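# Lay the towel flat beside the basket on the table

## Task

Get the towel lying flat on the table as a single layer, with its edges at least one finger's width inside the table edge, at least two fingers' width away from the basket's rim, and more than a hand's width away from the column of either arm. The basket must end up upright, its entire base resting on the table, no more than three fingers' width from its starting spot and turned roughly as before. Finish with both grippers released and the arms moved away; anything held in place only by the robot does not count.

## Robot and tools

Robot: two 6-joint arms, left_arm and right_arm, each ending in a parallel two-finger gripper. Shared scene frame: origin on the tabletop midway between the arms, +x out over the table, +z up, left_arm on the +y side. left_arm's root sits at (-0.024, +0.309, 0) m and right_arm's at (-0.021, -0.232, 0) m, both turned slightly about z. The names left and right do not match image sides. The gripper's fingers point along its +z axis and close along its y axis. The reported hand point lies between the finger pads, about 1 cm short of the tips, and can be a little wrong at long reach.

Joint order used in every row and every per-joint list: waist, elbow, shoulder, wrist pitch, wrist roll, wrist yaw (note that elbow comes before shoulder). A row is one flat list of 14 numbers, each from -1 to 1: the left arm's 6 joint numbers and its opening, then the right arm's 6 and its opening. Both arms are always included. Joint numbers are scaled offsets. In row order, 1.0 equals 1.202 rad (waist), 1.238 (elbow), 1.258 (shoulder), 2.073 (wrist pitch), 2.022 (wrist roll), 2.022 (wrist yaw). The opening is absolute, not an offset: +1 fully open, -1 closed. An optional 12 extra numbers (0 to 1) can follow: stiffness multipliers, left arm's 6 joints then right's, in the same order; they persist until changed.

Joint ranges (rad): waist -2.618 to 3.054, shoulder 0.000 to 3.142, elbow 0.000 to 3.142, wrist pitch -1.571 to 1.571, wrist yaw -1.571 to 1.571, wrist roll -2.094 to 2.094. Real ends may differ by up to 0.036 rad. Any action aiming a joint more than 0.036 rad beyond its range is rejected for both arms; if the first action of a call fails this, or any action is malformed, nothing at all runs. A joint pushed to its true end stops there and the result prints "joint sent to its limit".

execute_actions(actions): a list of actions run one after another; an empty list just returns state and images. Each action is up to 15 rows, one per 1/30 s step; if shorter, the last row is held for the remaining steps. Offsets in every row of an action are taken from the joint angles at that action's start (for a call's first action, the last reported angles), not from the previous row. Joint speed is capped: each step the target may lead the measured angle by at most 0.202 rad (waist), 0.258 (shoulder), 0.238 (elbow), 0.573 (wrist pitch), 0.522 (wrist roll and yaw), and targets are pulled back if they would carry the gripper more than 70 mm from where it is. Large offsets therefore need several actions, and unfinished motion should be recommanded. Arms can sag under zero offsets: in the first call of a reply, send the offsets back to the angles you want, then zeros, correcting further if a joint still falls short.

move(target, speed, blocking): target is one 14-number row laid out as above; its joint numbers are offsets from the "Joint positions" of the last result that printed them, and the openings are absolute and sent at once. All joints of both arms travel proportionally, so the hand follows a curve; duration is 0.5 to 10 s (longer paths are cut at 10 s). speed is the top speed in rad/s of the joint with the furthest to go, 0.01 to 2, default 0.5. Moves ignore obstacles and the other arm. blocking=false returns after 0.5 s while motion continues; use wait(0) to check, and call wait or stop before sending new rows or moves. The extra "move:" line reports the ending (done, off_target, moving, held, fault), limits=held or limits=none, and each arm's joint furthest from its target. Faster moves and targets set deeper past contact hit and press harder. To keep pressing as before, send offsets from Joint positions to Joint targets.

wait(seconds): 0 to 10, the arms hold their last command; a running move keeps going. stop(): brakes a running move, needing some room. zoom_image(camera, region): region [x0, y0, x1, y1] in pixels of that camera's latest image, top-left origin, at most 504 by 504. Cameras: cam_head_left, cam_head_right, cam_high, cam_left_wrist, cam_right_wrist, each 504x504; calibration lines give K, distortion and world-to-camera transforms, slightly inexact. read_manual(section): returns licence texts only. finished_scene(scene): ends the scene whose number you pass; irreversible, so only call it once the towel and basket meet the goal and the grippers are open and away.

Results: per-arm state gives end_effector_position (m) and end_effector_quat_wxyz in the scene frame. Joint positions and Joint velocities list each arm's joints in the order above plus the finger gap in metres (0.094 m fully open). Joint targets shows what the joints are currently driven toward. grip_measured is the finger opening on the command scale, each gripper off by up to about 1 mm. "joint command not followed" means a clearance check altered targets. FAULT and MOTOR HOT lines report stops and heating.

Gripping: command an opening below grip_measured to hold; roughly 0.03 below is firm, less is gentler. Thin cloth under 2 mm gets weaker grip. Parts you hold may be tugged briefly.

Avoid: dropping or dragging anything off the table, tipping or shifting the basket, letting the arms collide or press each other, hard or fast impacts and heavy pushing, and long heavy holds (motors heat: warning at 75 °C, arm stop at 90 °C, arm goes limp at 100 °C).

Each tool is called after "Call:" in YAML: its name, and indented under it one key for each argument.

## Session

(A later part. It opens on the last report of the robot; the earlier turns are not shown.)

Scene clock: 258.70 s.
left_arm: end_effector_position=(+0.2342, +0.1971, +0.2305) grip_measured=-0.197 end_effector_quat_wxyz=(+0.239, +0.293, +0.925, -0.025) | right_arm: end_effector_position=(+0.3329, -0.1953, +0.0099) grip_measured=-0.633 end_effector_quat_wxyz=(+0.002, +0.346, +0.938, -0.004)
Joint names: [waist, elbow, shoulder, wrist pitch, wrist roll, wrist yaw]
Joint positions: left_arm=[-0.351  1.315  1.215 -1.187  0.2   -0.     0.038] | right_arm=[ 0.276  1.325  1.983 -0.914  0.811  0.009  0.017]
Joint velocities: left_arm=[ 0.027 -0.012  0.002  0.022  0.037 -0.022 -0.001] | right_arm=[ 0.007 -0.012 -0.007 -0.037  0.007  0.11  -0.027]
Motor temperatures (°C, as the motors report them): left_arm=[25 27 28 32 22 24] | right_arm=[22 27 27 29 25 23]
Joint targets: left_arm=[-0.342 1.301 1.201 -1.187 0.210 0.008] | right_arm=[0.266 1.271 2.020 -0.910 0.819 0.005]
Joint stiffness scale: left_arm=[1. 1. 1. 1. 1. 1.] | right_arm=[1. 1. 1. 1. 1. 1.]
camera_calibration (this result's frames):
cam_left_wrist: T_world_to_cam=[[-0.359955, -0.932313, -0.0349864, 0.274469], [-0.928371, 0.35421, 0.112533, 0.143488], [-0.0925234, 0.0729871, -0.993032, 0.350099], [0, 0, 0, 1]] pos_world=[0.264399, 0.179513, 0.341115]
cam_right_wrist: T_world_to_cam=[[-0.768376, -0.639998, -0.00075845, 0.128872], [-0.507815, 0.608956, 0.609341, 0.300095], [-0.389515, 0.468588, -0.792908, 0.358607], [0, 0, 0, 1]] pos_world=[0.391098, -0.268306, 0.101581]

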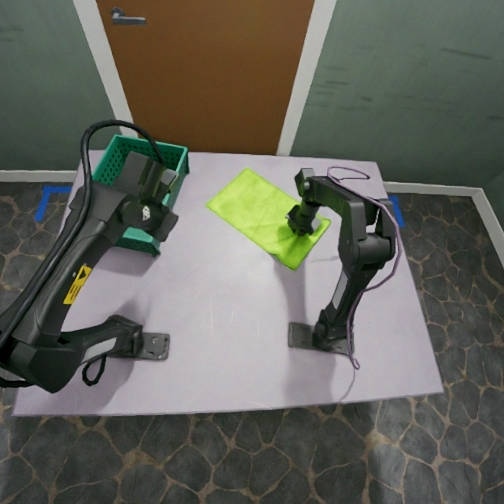

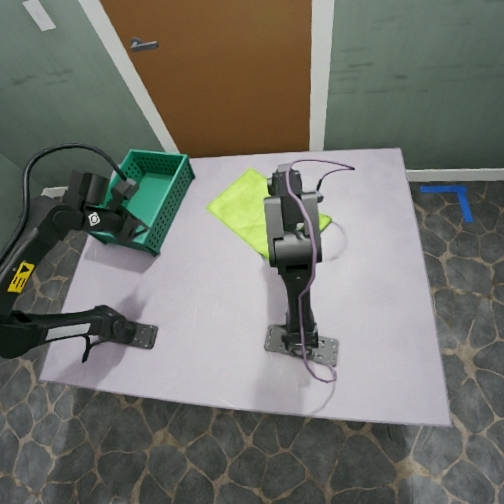

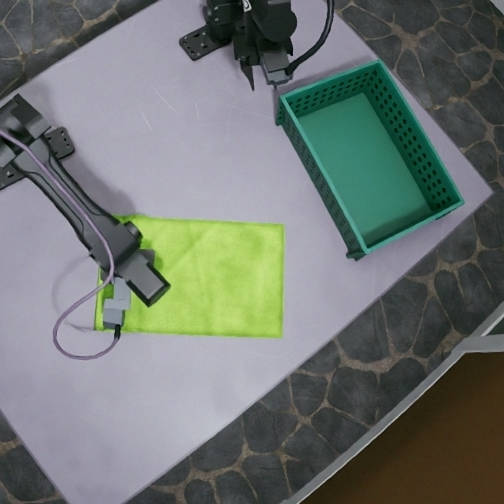

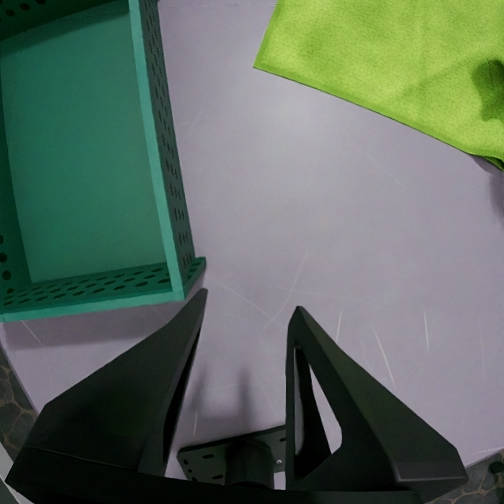

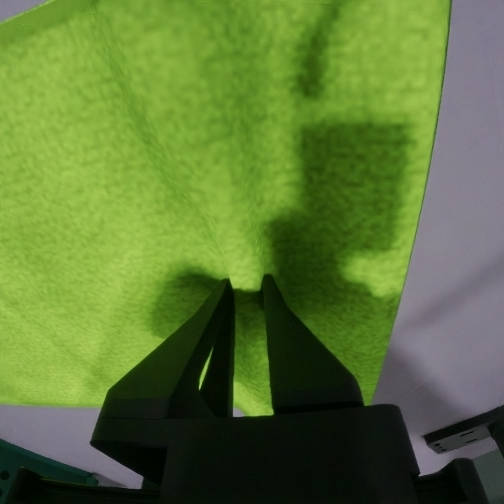

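Ridge is forming. Continue closing.

Call:
execute_actions:
  actions:
    - [[0.008,-0.012,-0.011,0,0.005,0.004,-0.2,-0.008,-0.044,0.03,0.002,0.004,-0.002,-0.68],[0.008,-0.012,-0.011,0,0.005,0.004,-0.2,-0.008,-0.044,0.03,0.002,0.004,-0.002,-0.71],[0.008,-0.012,-0.011,0,0.005,0.004,-0.2,-0.008,-0.044,0.03,0.002,0.004,-0.002,-0.74],[0.008,-0.012,-0.011,0,0.005,0.004,-0.2,-0.008,-0.044,0.03,0.002,0.004,-0.002,-0.77],[0.008,-0.012,-0.011,0,0.005,0.004,-0.2,-0.008,-0.044,0.03,0.002,0.004,-0.002,-0.80],[0.008,-0.012,-0.011,0,0.005,0.004,-0.2,-0.008,-0.044,0.03,0.002,0.004,-0.002,-0.83],[0.008,-0.012,-0.011,0,0.005,0.004,-0.2,-0.008,-0.044,0.03,0.002,0.004,-0.002,-0.86],[0.008,-0.012,-0.011,0,0.005,0.004,-0.2,-0.008,-0.044,0.03,0.002,0.004,-0.002,-0.89],[0.008,-0.012,-0.011,0,0.005,0.004,-0.2,-0.008,-0.044,0.03,0.002,0.004,-0.002,-0.92],[0.008,-0.012,-0.011,0,0.005,0.004,-0.2,-0.008,-0.044,0.03,0.002,0.004,-0.002,-0.95],[0.008,-0.012,-0.011,0,0.005,0.004,-0.2,-0.008,-0.044,0.03,0.002,0.004,-0.002,-0.98],[0.008,-0.012,-0.011,0,0.005,0.004,-0.2,-0.008,-0.044,0.03,0.002,0.004,-0.002,-1]]

Scene clock: 269.80 s.
left_arm: end_effector_position=(+0.2342, +0.1971, +0.2305) grip_measured=-0.197 end_effector_quat_wxyz=(+0.239, +0.293, +0.925, -0.025) | right_arm: end_effector_position=(+0.3313, -0.1969, +0.0100) grip_measured=-0.948 end_effector_quat_wxyz=(+0.000, +0.346, +0.938, -0.009)
Joint names: [waist, elbow, shoulder, wrist pitch, wrist roll, wrist yaw]
Joint positions: left_arm=[-0.351  1.315  1.215 -1.187  0.2   -0.     0.038] | right_arm=[ 0.276  1.325  1.983 -0.921  0.811  0.017  0.002]
Joint velocities: left_arm=[-0.007  0.007  0.007  0.022  0.007 -0.007 -0.001] | right_arm=[ 0.027 -0.017  0.007 -0.007  0.022 -0.168  0.   ]
Motor temperatures (°C, as the motors report them): left_arm=[25 27 28 32 22 24] | right_arm=[22 26 27 29 25 23]
Joint targets: left_arm=[-0.342 1.301 1.201 -1.187 0.210 0.008] | right_arm=[0.266 1.271 2.020 -0.910 0.819 0.005]
Joint stiffness scale: left_arm=[1. 1. 1. 1. 1. 1.] | right_arm=[1. 1. 1. 1. 1. 1.]
camera_calibration (this result's frames):
cam_left_wrist: T_world_to_cam=[[-0.359955, -0.932313, -0.0349864, 0.274469], [-0.928371, 0.35421, 0.112533, 0.143488], [-0.0925234, 0.0729871, -0.993032, 0.350099], [0, 0, 0, 1]] pos_world=[0.264399, 0.179513, 0.341115]
cam_right_wrist: T_world_to_cam=[[-0.768572, -0.639689, 0.00971809, 0.126602], [-0.503725, 0.61444, 0.607227, 0.299968], [-0.394408, 0.461803, -0.794469, 0.359042], [0, 0, 0, 1]] pos_world=[0.390014, -0.269133, 0.101868]

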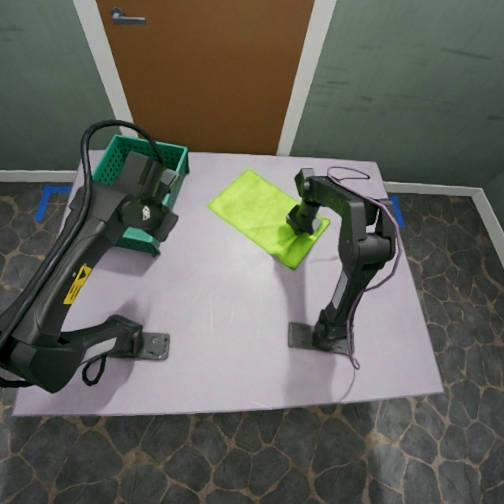

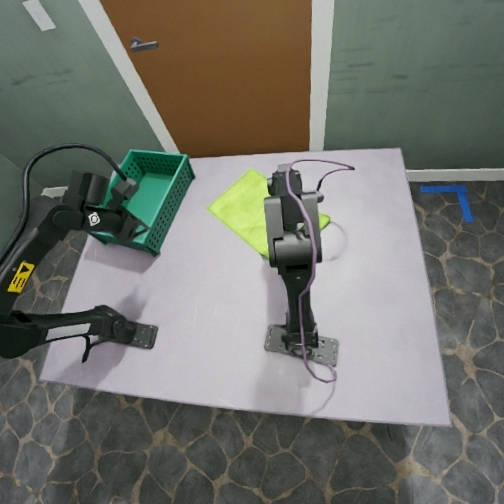

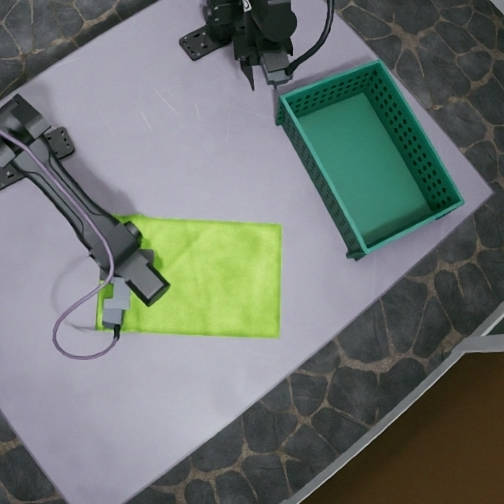

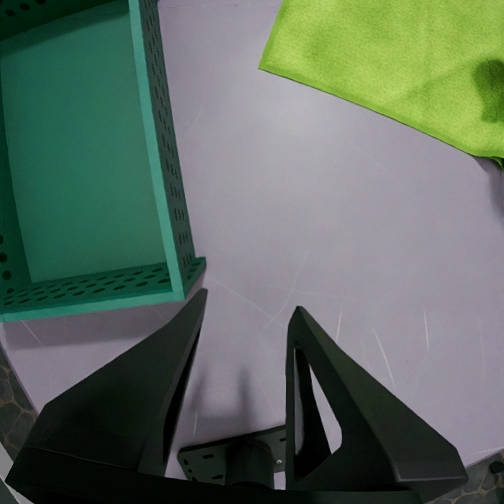

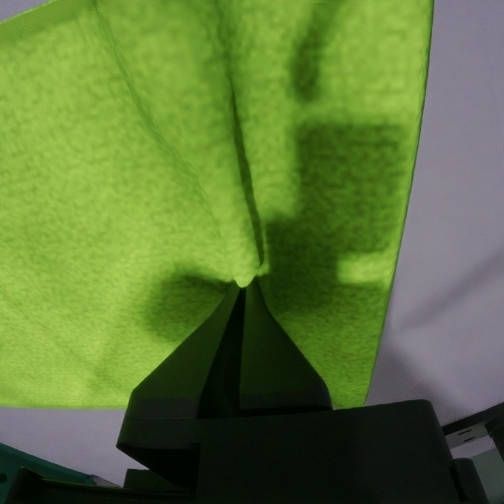

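Call:
move:
  target: [0.008,-0.012,-0.011,0,0.005,0.004,-0.2, -0.008,0.257,-0.097,-0.187,0.004,-0.006,-1]
  speed: 0.25

Scene clock: 279.97 s.
left_arm: end_effector_position=(+0.2342, +0.1971, +0.2305) grip_measured=-0.197 end_effector_quat_wxyz=(+0.239, +0.294, +0.925, -0.025) | right_arm: end_effector_position=(+0.3319, -0.1944, +0.1120) grip_measured=-0.948 end_effector_quat_wxyz=(+0.002, +0.346, +0.938, -0.001)
Joint names: [waist, elbow, shoulder, wrist pitch, wrist roll, wrist yaw]
Joint positions: left_arm=[-0.351  1.315  1.215 -1.187  0.2   -0.     0.038] | right_arm=[ 0.276  1.613  1.889 -1.292  0.811  0.003  0.002]
Joint velocities: left_arm=[-0.007  0.007 -0.007 -0.037 -0.051 -0.022 -0.   ] | right_arm=[-0.007 -0.002 -0.002  0.037 -0.066 -0.051 -0.001]
Motor temperatures (°C, as the motors report them): left_arm=[25 27 28 32 22 24] | right_arm=[22 26 27 28 25 23]
Joint targets: left_arm=[-0.342 1.301 1.201 -1.187 0.210 0.008] | right_arm=[0.266 1.644 1.860 -1.308 0.819 0.005]
Joint stiffness scale: left_arm=[1. 1. 1. 1. 1. 1.] | right_arm=[1. 1. 1. 1. 1. 1.]
move: off_target (right_arm); limits=none; left_arm: farthest joint: the elbow, 0.015 radians from its target (0.015 radians at the start); right_arm: farthest joint: the elbow, 0.030 radians from its target (0.318 radians at the start)
camera_calibration (this result's frames):
cam_left_wrist: T_world_to_cam=[[-0.360267, -0.932186, -0.0351639, 0.274558], [-0.928259, 0.354505, 0.112524, 0.143406], [-0.0924278, 0.07318, -0.993027, 0.350037], [0, 0, 0, 1]] pos_world=[0.264385, 0.179485, 0.341114]
cam_right_wrist: T_world_to_cam=[[-0.768606, -0.639691, -0.00626812, 0.129476], [-0.509103, 0.60571, 0.611498, 0.236448], [-0.387373, 0.473192, -0.791221, 0.438715], [0, 0, 0, 1]] pos_world=[0.389839, -0.267991, 0.203345]

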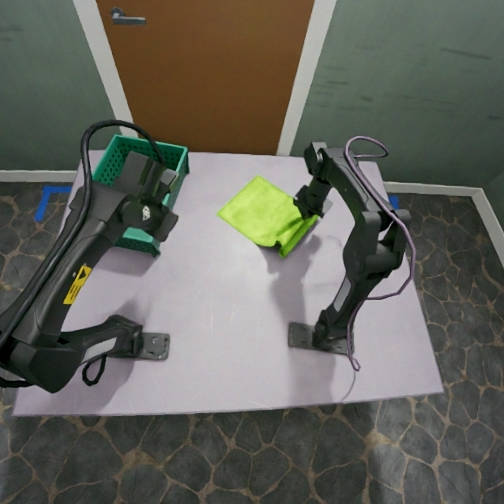

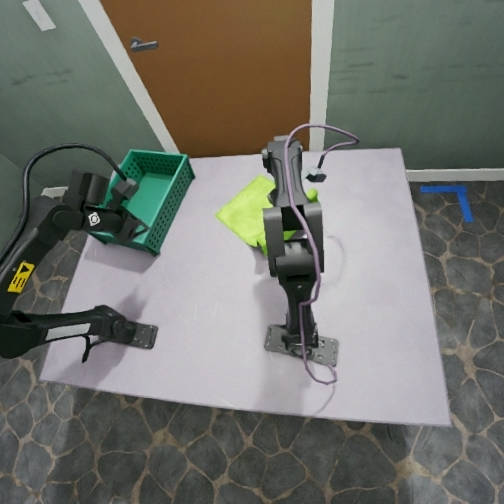

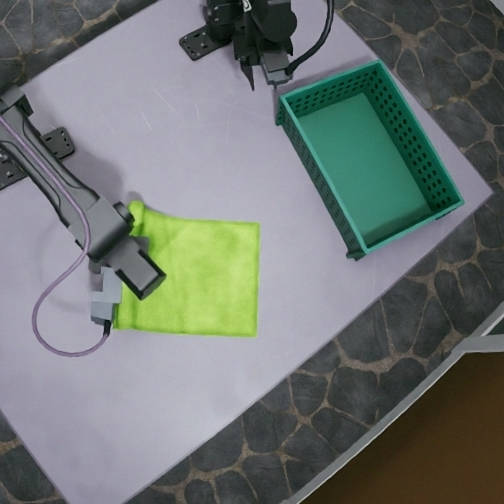

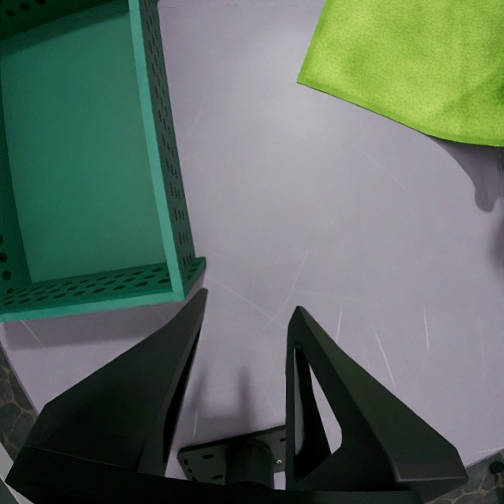

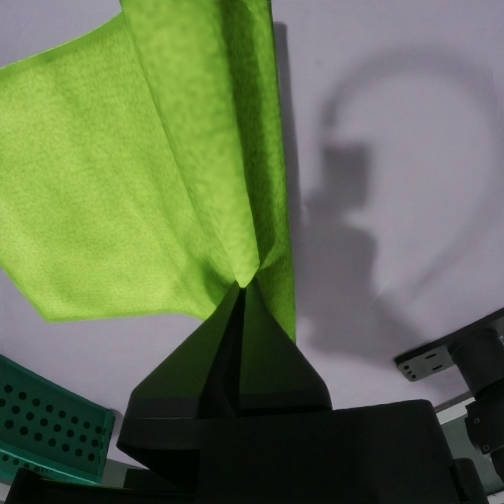

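Call:
zoom_image:
  camera: "cam_head_left"
  region: [200, 150, 360, 290]

Call:
zoom_image:
  camera: "cam_head_right"
  region: [200, 150, 360, 290]

Region (200, 150, 360, 290) of cam_head_left's 504x504 image, scaled by 3.150, with more detail than that image has; it fills the top 441 rows of this view, and the rest is white.

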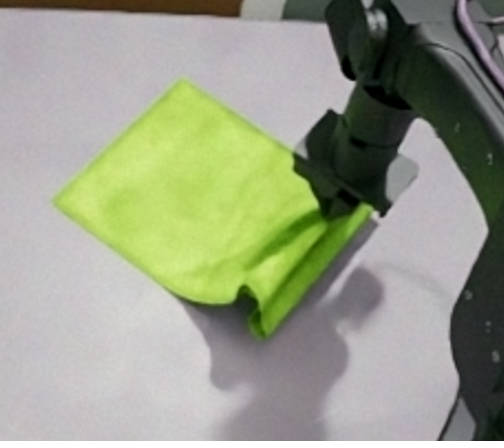

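Region (200, 150, 360, 290) of cam_head_right's 504x504 image, scaled by 3.150, with more detail than that image has; it fills the top 441 rows of this view, and the rest is white.

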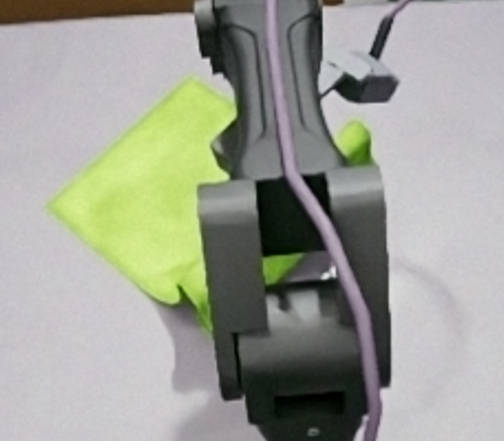

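Call:
zoom_image:
  camera: "cam_head_left"
  region: [255, 200, 335, 270]

Call:
zoom_image:
  camera: "cam_high"
  region: [70, 180, 230, 350]

Region (255, 200, 335, 270) of cam_head_left's 504x504 image, scaled by 6.300, with more detail than that image has; it fills the top 441 rows of this view, and the rest is white.

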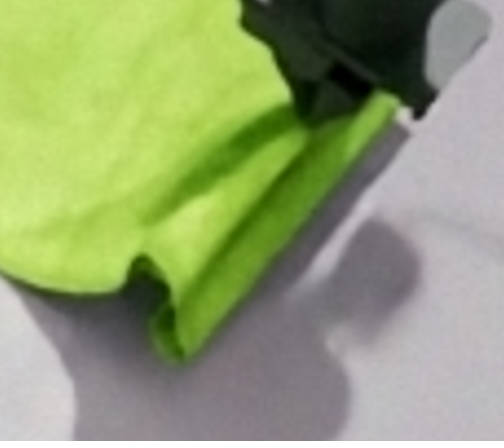

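Region (70, 180, 230, 350) of cam_high's 504x504 image, scaled by 2.965, with more detail than that image has; it fills the left 474 columns of this view, and the rest is white.

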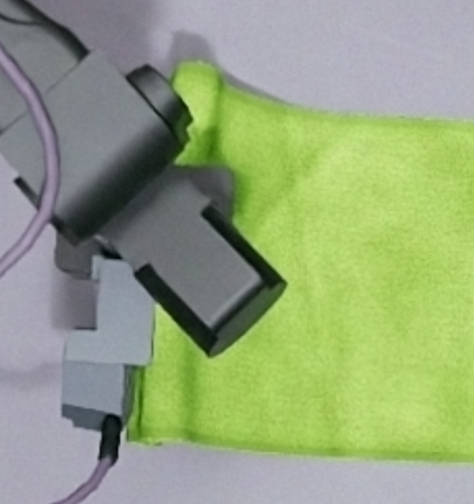

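Call:
move:
  target: [0.008,-0.012,-0.011,0,0.005,0.004,-0.2, -0.008,0.157,-0.005,-0.084,0.004,0.001,-1]
  speed: 0.25

Call:
zoom_image:
  camera: "cam_head_left"
  region: [245, 190, 345, 270]

Scene clock: 361.60 s.
left_arm: end_effector_position=(+0.2342, +0.1971, +0.2305) grip_measured=-0.197 end_effector_quat_wxyz=(+0.239, +0.294, +0.925, -0.025) | right_arm: end_effector_position=(+0.3311, -0.1943, +0.1522) grip_measured=-0.948 end_effector_quat_wxyz=(+0.003, +0.346, +0.938, +0.000)
Joint names: [waist, elbow, shoulder, wrist pitch, wrist roll, wrist yaw]
Joint positions: left_arm=[-0.351  1.315  1.215 -1.187  0.2   -0.     0.038] | right_arm=[ 0.276  1.775  1.891 -1.45   0.811  0.002  0.002]
Joint velocities: left_arm=[-0.002  0.002  0.002 -0.051  0.037  0.022  0.   ] | right_arm=[-0.012 -0.007 -0.002 -0.051  0.037 -0.022 -0.001]
Motor temperatures (°C, as the motors report them): left_arm=[25 27 27 32 22 24] | right_arm=[22 28 29 27 25 23]
Joint targets: left_arm=[-0.342 1.301 1.201 -1.187 0.210 0.008] | right_arm=[0.266 1.807 1.883 -1.466 0.819 0.005]
Joint stiffness scale: left_arm=[1. 1. 1. 1. 1. 1.] | right_arm=[1. 1. 1. 1. 1. 1.]
move: off_target (right_arm); limits=none; left_arm: farthest joint: the elbow, 0.015 radians from its target (0.015 radians at the start); right_arm: farthest joint: the elbow, 0.032 radians from its target (0.194 radians at the start)
camera_calibration (this result's frames):
cam_left_wrist: T_world_to_cam=[[-0.360267, -0.932186, -0.0351639, 0.274558], [-0.928259, 0.354505, 0.112524, 0.143406], [-0.0924278, 0.07318, -0.993027, 0.350037], [0, 0, 0, 1]] pos_world=[0.264385, 0.179485, 0.341114]
cam_right_wrist: T_world_to_cam=[[-0.768587, -0.639685, -0.00880669, 0.129592], [-0.510425, 0.604866, 0.611231, 0.211667], [-0.385668, 0.47428, -0.791403, 0.469892], [0, 0, 0, 1]] pos_world=[0.388865, -0.267992, 0.243638]

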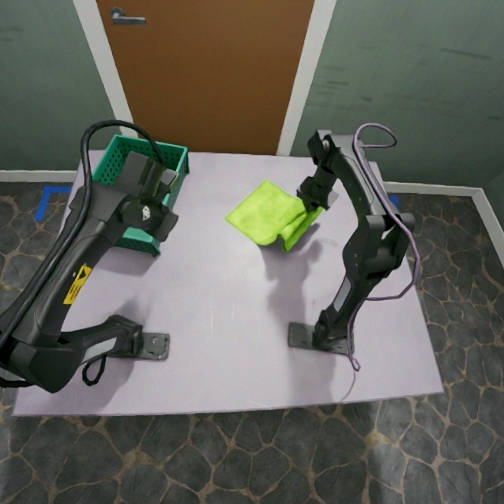

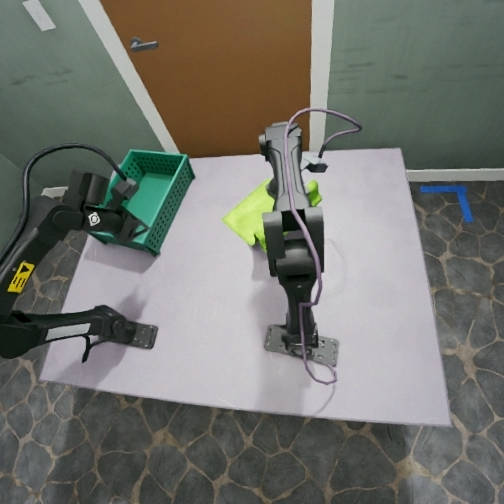

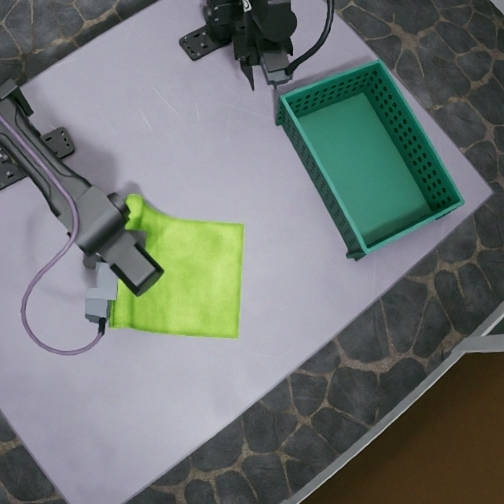

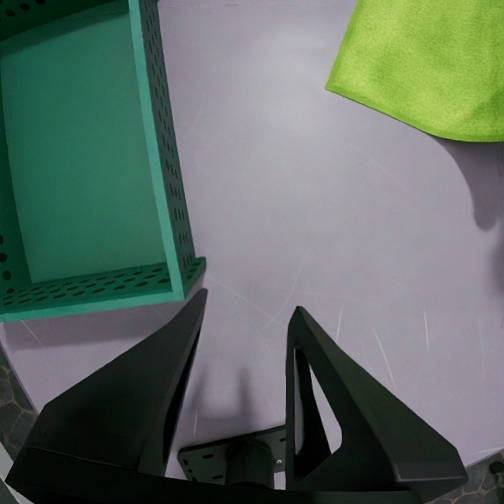

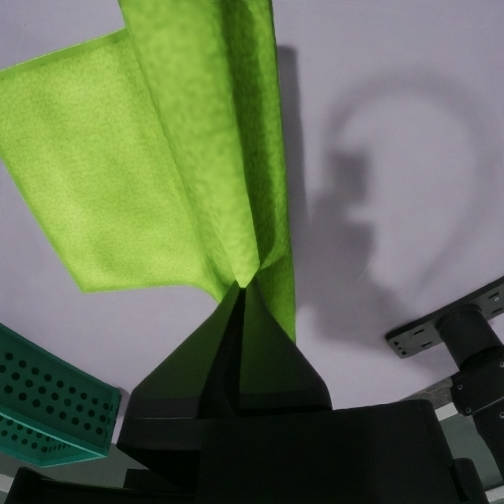

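Region (245, 190, 345, 270) of cam_head_left's 504x504 image, scaled by 5.040, with more detail than that image has; it fills the top 403 rows of this view, and the rest is white.

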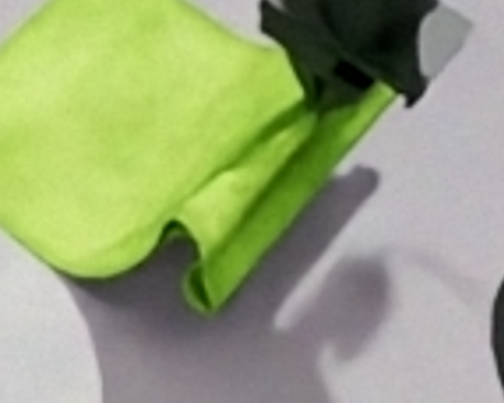

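Call:
move:
  target: [-0.514,-0.594,0.207,0.797,-0.104,0.004,-0.36, -0.008,0.026,-0.006,-0.008,0.004,0.001,-1]
  speed: 0.8

Scene clock: 420.77 s.
left_arm: end_effector_position=(+0.1962, -0.0492, +0.1235) grip_measured=-0.357 end_effector_quat_wxyz=(+0.466, +0.414, +0.737, -0.262) | right_arm: end_effector_position=(+0.3309, -0.1942, +0.1522) grip_measured=-0.948 end_effector_quat_wxyz=(+0.002, +0.346, +0.938, +0.000)
Joint names: [waist, elbow, shoulder, wrist pitch, wrist roll, wrist yaw]
Joint positions: left_arm=[-0.959  0.589  1.473  0.441 -0.     0.002  0.03 ] | right_arm=[ 0.276  1.775  1.891 -1.451  0.811  0.001  0.002]
Joint velocities: left_arm=[-0.007 -0.007 -0.012 -0.022 -0.066 -0.022  0.001] | right_arm=[-0.002  0.002  0.007  0.022  0.022 -0.007 -0.   ]
Motor temperatures (°C, as the motors report them): left_arm=[25 26 27 33 22 24] | right_arm=[22 28 29 26 25 23]
Joint targets: left_arm=[-0.969 0.580 1.475 0.465 -0.010 0.008] | right_arm=[0.266 1.808 1.883 -1.467 0.819 0.004]
Joint stiffness scale: left_arm=[1. 1. 1. 1. 1. 1.] | right_arm=[1. 1. 1. 1. 1. 1.]
move: off_target (left_arm, right_arm); limits=none; left_arm: farthest joint: the wrist pitch, 0.024 radians from its target (1.652 radians at the start); right_arm: farthest joint: the elbow, 0.032 radians from its target (0.032 radians at the start)
camera_calibration (this result's frames):
cam_left_wrist: T_world_to_cam=[[-0.757649, -0.627522, 0.179399, 0.0939521], [-0.623859, 0.615559, -0.481546, 0.233901], [0.19175, -0.476763, -0.857863, 0.158787], [0, 0, 0, 1]] pos_world=[0.186657, -0.00931913, 0.231997]
cam_right_wrist: T_world_to_cam=[[-0.768592, -0.639681, -0.00859711, 0.12948], [-0.509915, 0.604448, 0.61207, 0.211116], [-0.386333, 0.474816, -0.790757, 0.469984], [0, 0, 0, 1]] pos_world=[0.388739, -0.267939, 0.243539]

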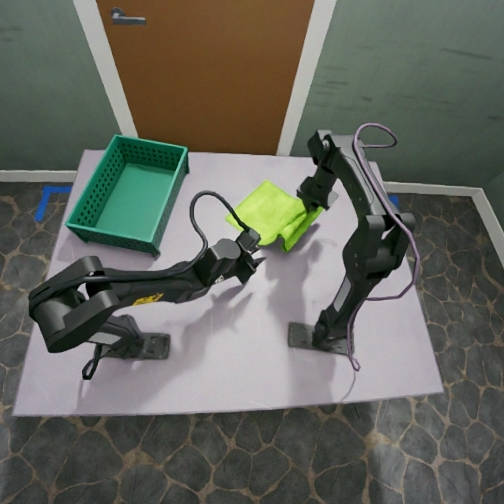

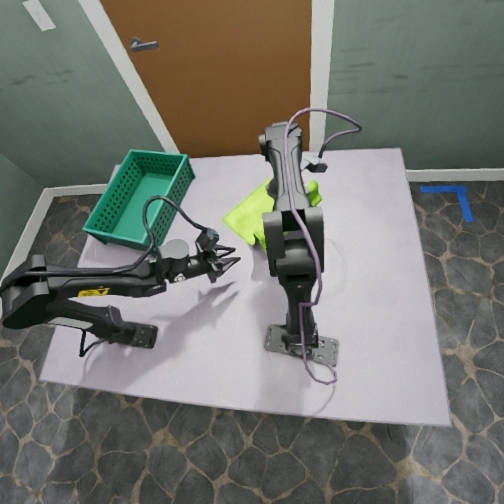

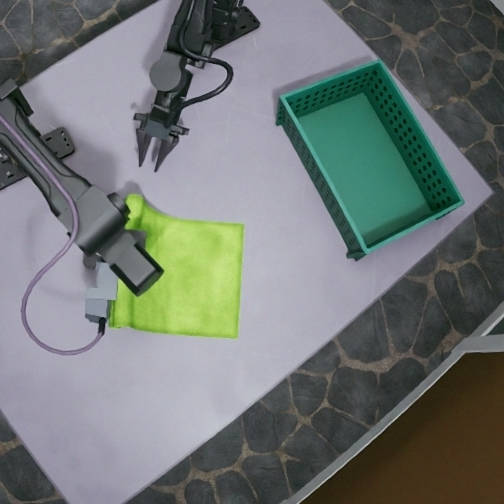

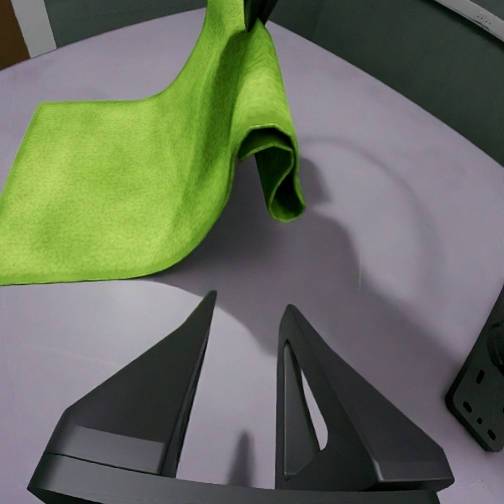

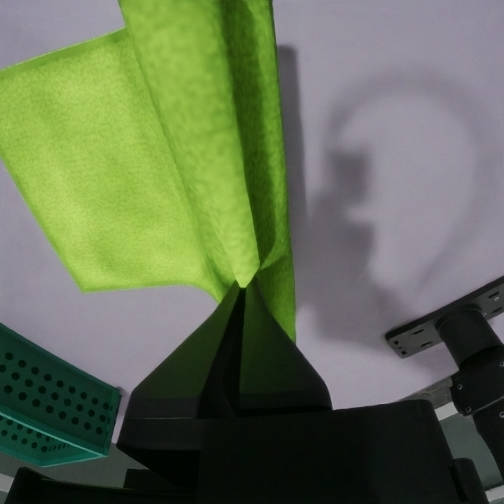

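Call:
zoom_image:
  camera: "cam_left_wrist"
  region: [190, 90, 370, 250]

Region (190, 90, 370, 250) of cam_left_wrist's 504x504 image, scaled by 2.800, with more detail than that image has.

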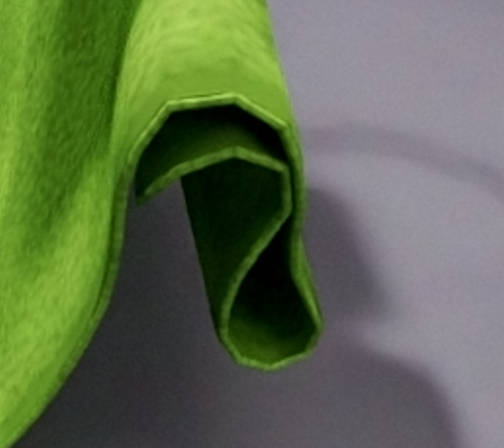

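Call:
move:
  target: [0.509,0.99,0.339,-0.839,-0.35,0.003,-0.2, -0.008,0.026,-0.006,-0.008,0.004,0.001,-1]
  speed: 1.0

Call:
move:
  target: [0.008,0.028,0.0,-0.008,-0.005,0.003,-0.2, 0.547,-0.751,-0.502,0.161,0.593,0.001,-1]
  speed: 0.45

Scene clock: 543.43 s.
left_arm: end_effector_position=(+0.3407, +0.1491, +0.1567) grip_measured=-0.203 end_effector_quat_wxyz=(+0.075, -0.140, +0.986, -0.049) | right_arm: end_effector_position=(+0.3307, -0.1941, +0.1522) grip_measured=-0.948 end_effector_quat_wxyz=(+0.002, +0.346, +0.938, +0.000)
Joint names: [waist, elbow, shoulder, wrist pitch, wrist roll, wrist yaw]
Joint positions: left_arm=[-0.352  1.782  1.894 -1.279 -0.698  0.004  0.037] | right_arm=[ 0.276  1.775  1.891 -1.452  0.811  0.001  0.002]
Joint velocities: left_arm=[-0.017 -0.012 -0.022 -0.022 -0.007  0.007 -0.   ] | right_arm=[ 0.027 -0.002 -0.012  0.007  0.022  0.022  0.   ]
Motor temperatures (°C, as the motors report them): left_arm=[25 27 27 41 22 24] | right_arm=[22 28 29 25 25 23]
Joint targets: left_arm=[-0.348 1.814 1.899 -1.298 -0.708 0.008] | right_arm=[0.266 1.808 1.883 -1.468 0.819 0.003]
Joint stiffness scale: left_arm=[1. 1. 1. 1. 1. 1.] | right_arm=[1. 1. 1. 1. 1. 1.]
move: off_target (left_arm, right_arm); limits=none; left_arm: farthest joint: the elbow, 0.033 radians from its target (1.226 radians at the start); right_arm: farthest joint: the elbow, 0.032 radians from its target (0.032 radians at the start)
camera_calibration (this result's frames):
cam_left_wrist: T_world_to_cam=[[0.481408, -0.871518, 0.0932867, -0.0503557], [-0.792763, -0.387548, 0.470461, 0.275931], [-0.373862, -0.300438, -0.877476, 0.423628], [0, 0, 0, 1]] pos_world=[0.401368, 0.190324, 0.246607]
cam_right_wrist: T_world_to_cam=[[-0.768597, -0.639678, -0.00838753, 0.129369], [-0.509403, 0.604031, 0.612907, 0.210566], [-0.386997, 0.475352, -0.79011, 0.470075], [0, 0, 0, 1]] pos_world=[0.388613, -0.267885, 0.243439]

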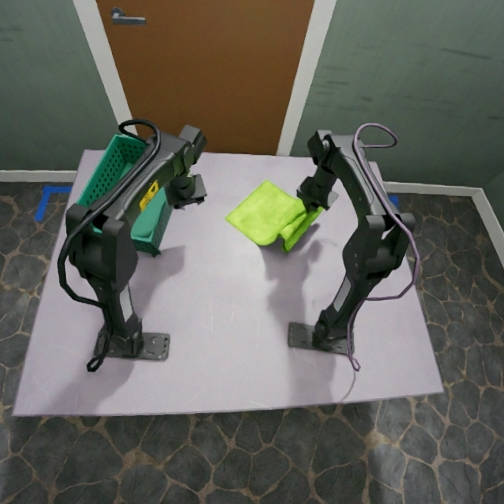

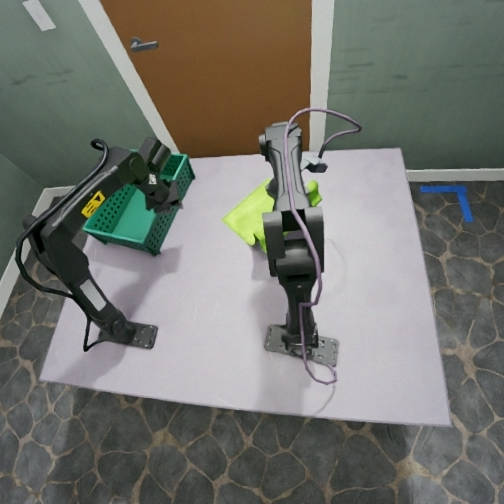

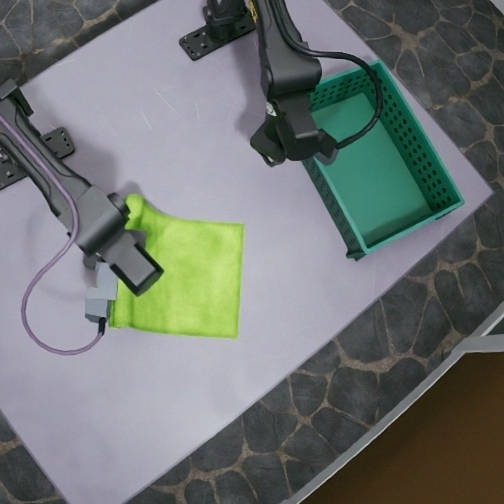

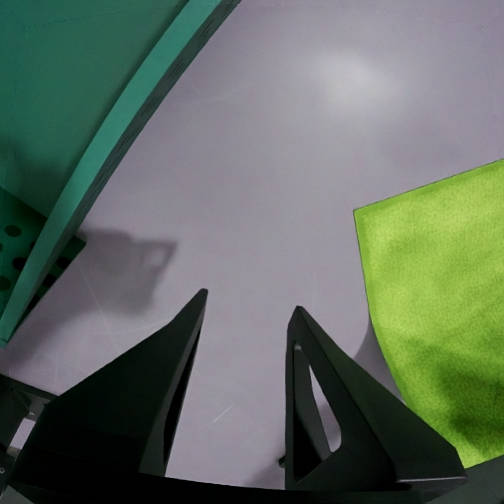

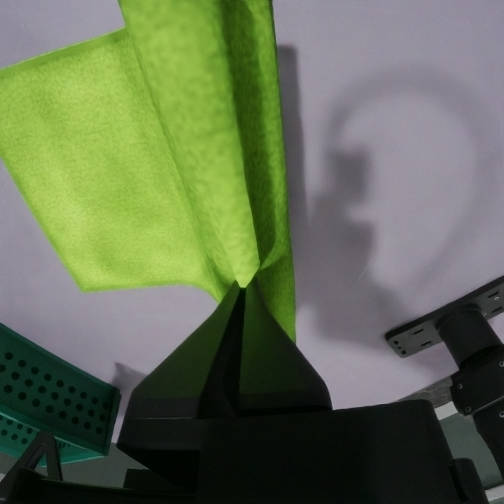

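Scene clock: 546.87 s.
left_arm: end_effector_position=(+0.3407, +0.1489, +0.1567) grip_measured=-0.203 end_effector_quat_wxyz=(+0.075, -0.141, +0.986, -0.049) | right_arm: end_effector_position=(+0.1219, -0.0967, +0.0755) grip_measured=-0.948 end_effector_quat_wxyz=(+0.000, +0.586, +0.810, +0.008)
Joint names: [waist, elbow, shoulder, wrist pitch, wrist roll, wrist yaw]
Joint positions: left_arm=[-0.352  1.782  1.894 -1.279 -0.699  0.005  0.037] | right_arm=[ 0.92   0.853  1.285 -1.124  2.002 -0.003  0.002]
Joint velocities: left_arm=[-0.017  0.017 -0.027 -0.051 -0.037 -0.051 -0.   ] | right_arm=[ 0.017 -0.012 -0.017 -0.051 -0.066 -0.007  0.001]
Motor temperatures (°C, as the motors report them): left_arm=[25 27 27 40 22 24] | right_arm=[22 28 29 25 25 23]
Joint targets: left_arm=[-0.343 1.816 1.894 -1.296 -0.708 0.010] | right_arm=[0.933 0.846 1.259 -1.118 2.010 0.003]
Joint stiffness scale: left_arm=[1. 1. 1. 1. 1. 1.] | right_arm=[1. 1. 1. 1. 1. 1.]
move: off_target (left_arm, right_arm); limits=none; left_arm: farthest joint: the elbow, 0.035 radians from its target (0.035 radians at the start); right_arm: farthest joint: the shoulder, 0.025 radians from its target (0.631 radians at the start)
camera_calibration (this result's frames):
cam_left_wrist: T_world_to_cam=[[0.481932, -0.871147, 0.0940455, -0.0508315], [-0.792311, -0.387437, 0.471313, 0.275488], [-0.374146, -0.301654, -0.876937, 0.423736], [0, 0, 0, 1]] pos_world=[0.401309, 0.190274, 0.246529]
cam_right_wrist: T_world_to_cam=[[-0.988972, -0.147161, -0.0166862, 0.105583], [-0.125357, 0.771754, 0.623444, 0.0610332], [-0.0788687, 0.61866, -0.78169, 0.258081], [0, 0, 0, 1]] pos_world=[0.132424, -0.191229, 0.16545]

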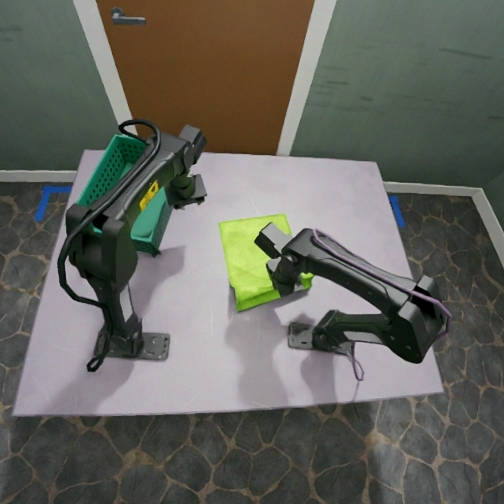

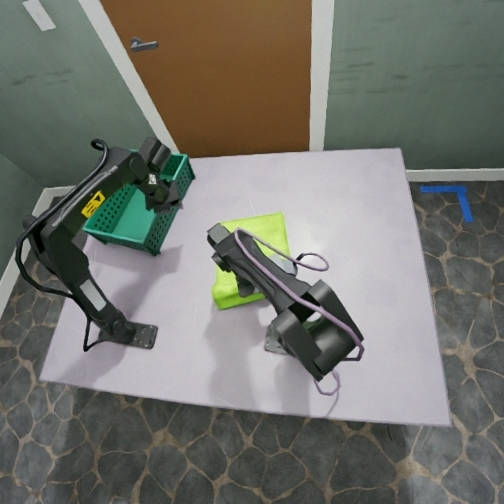

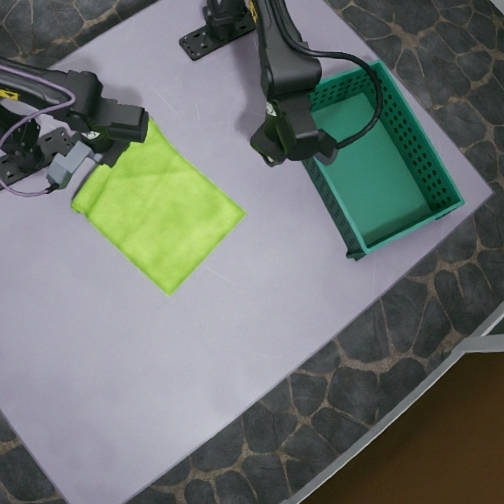

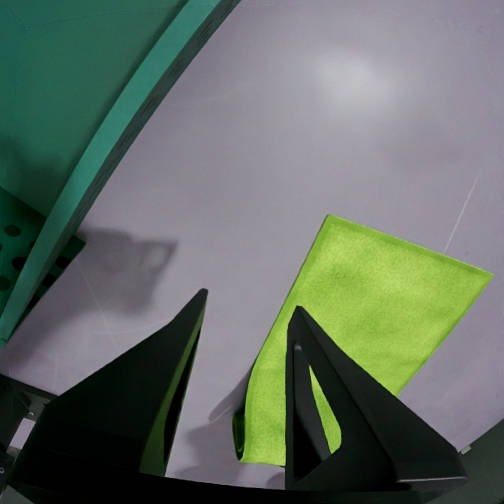

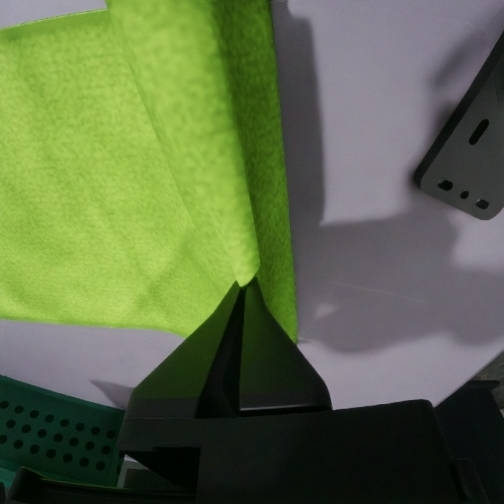

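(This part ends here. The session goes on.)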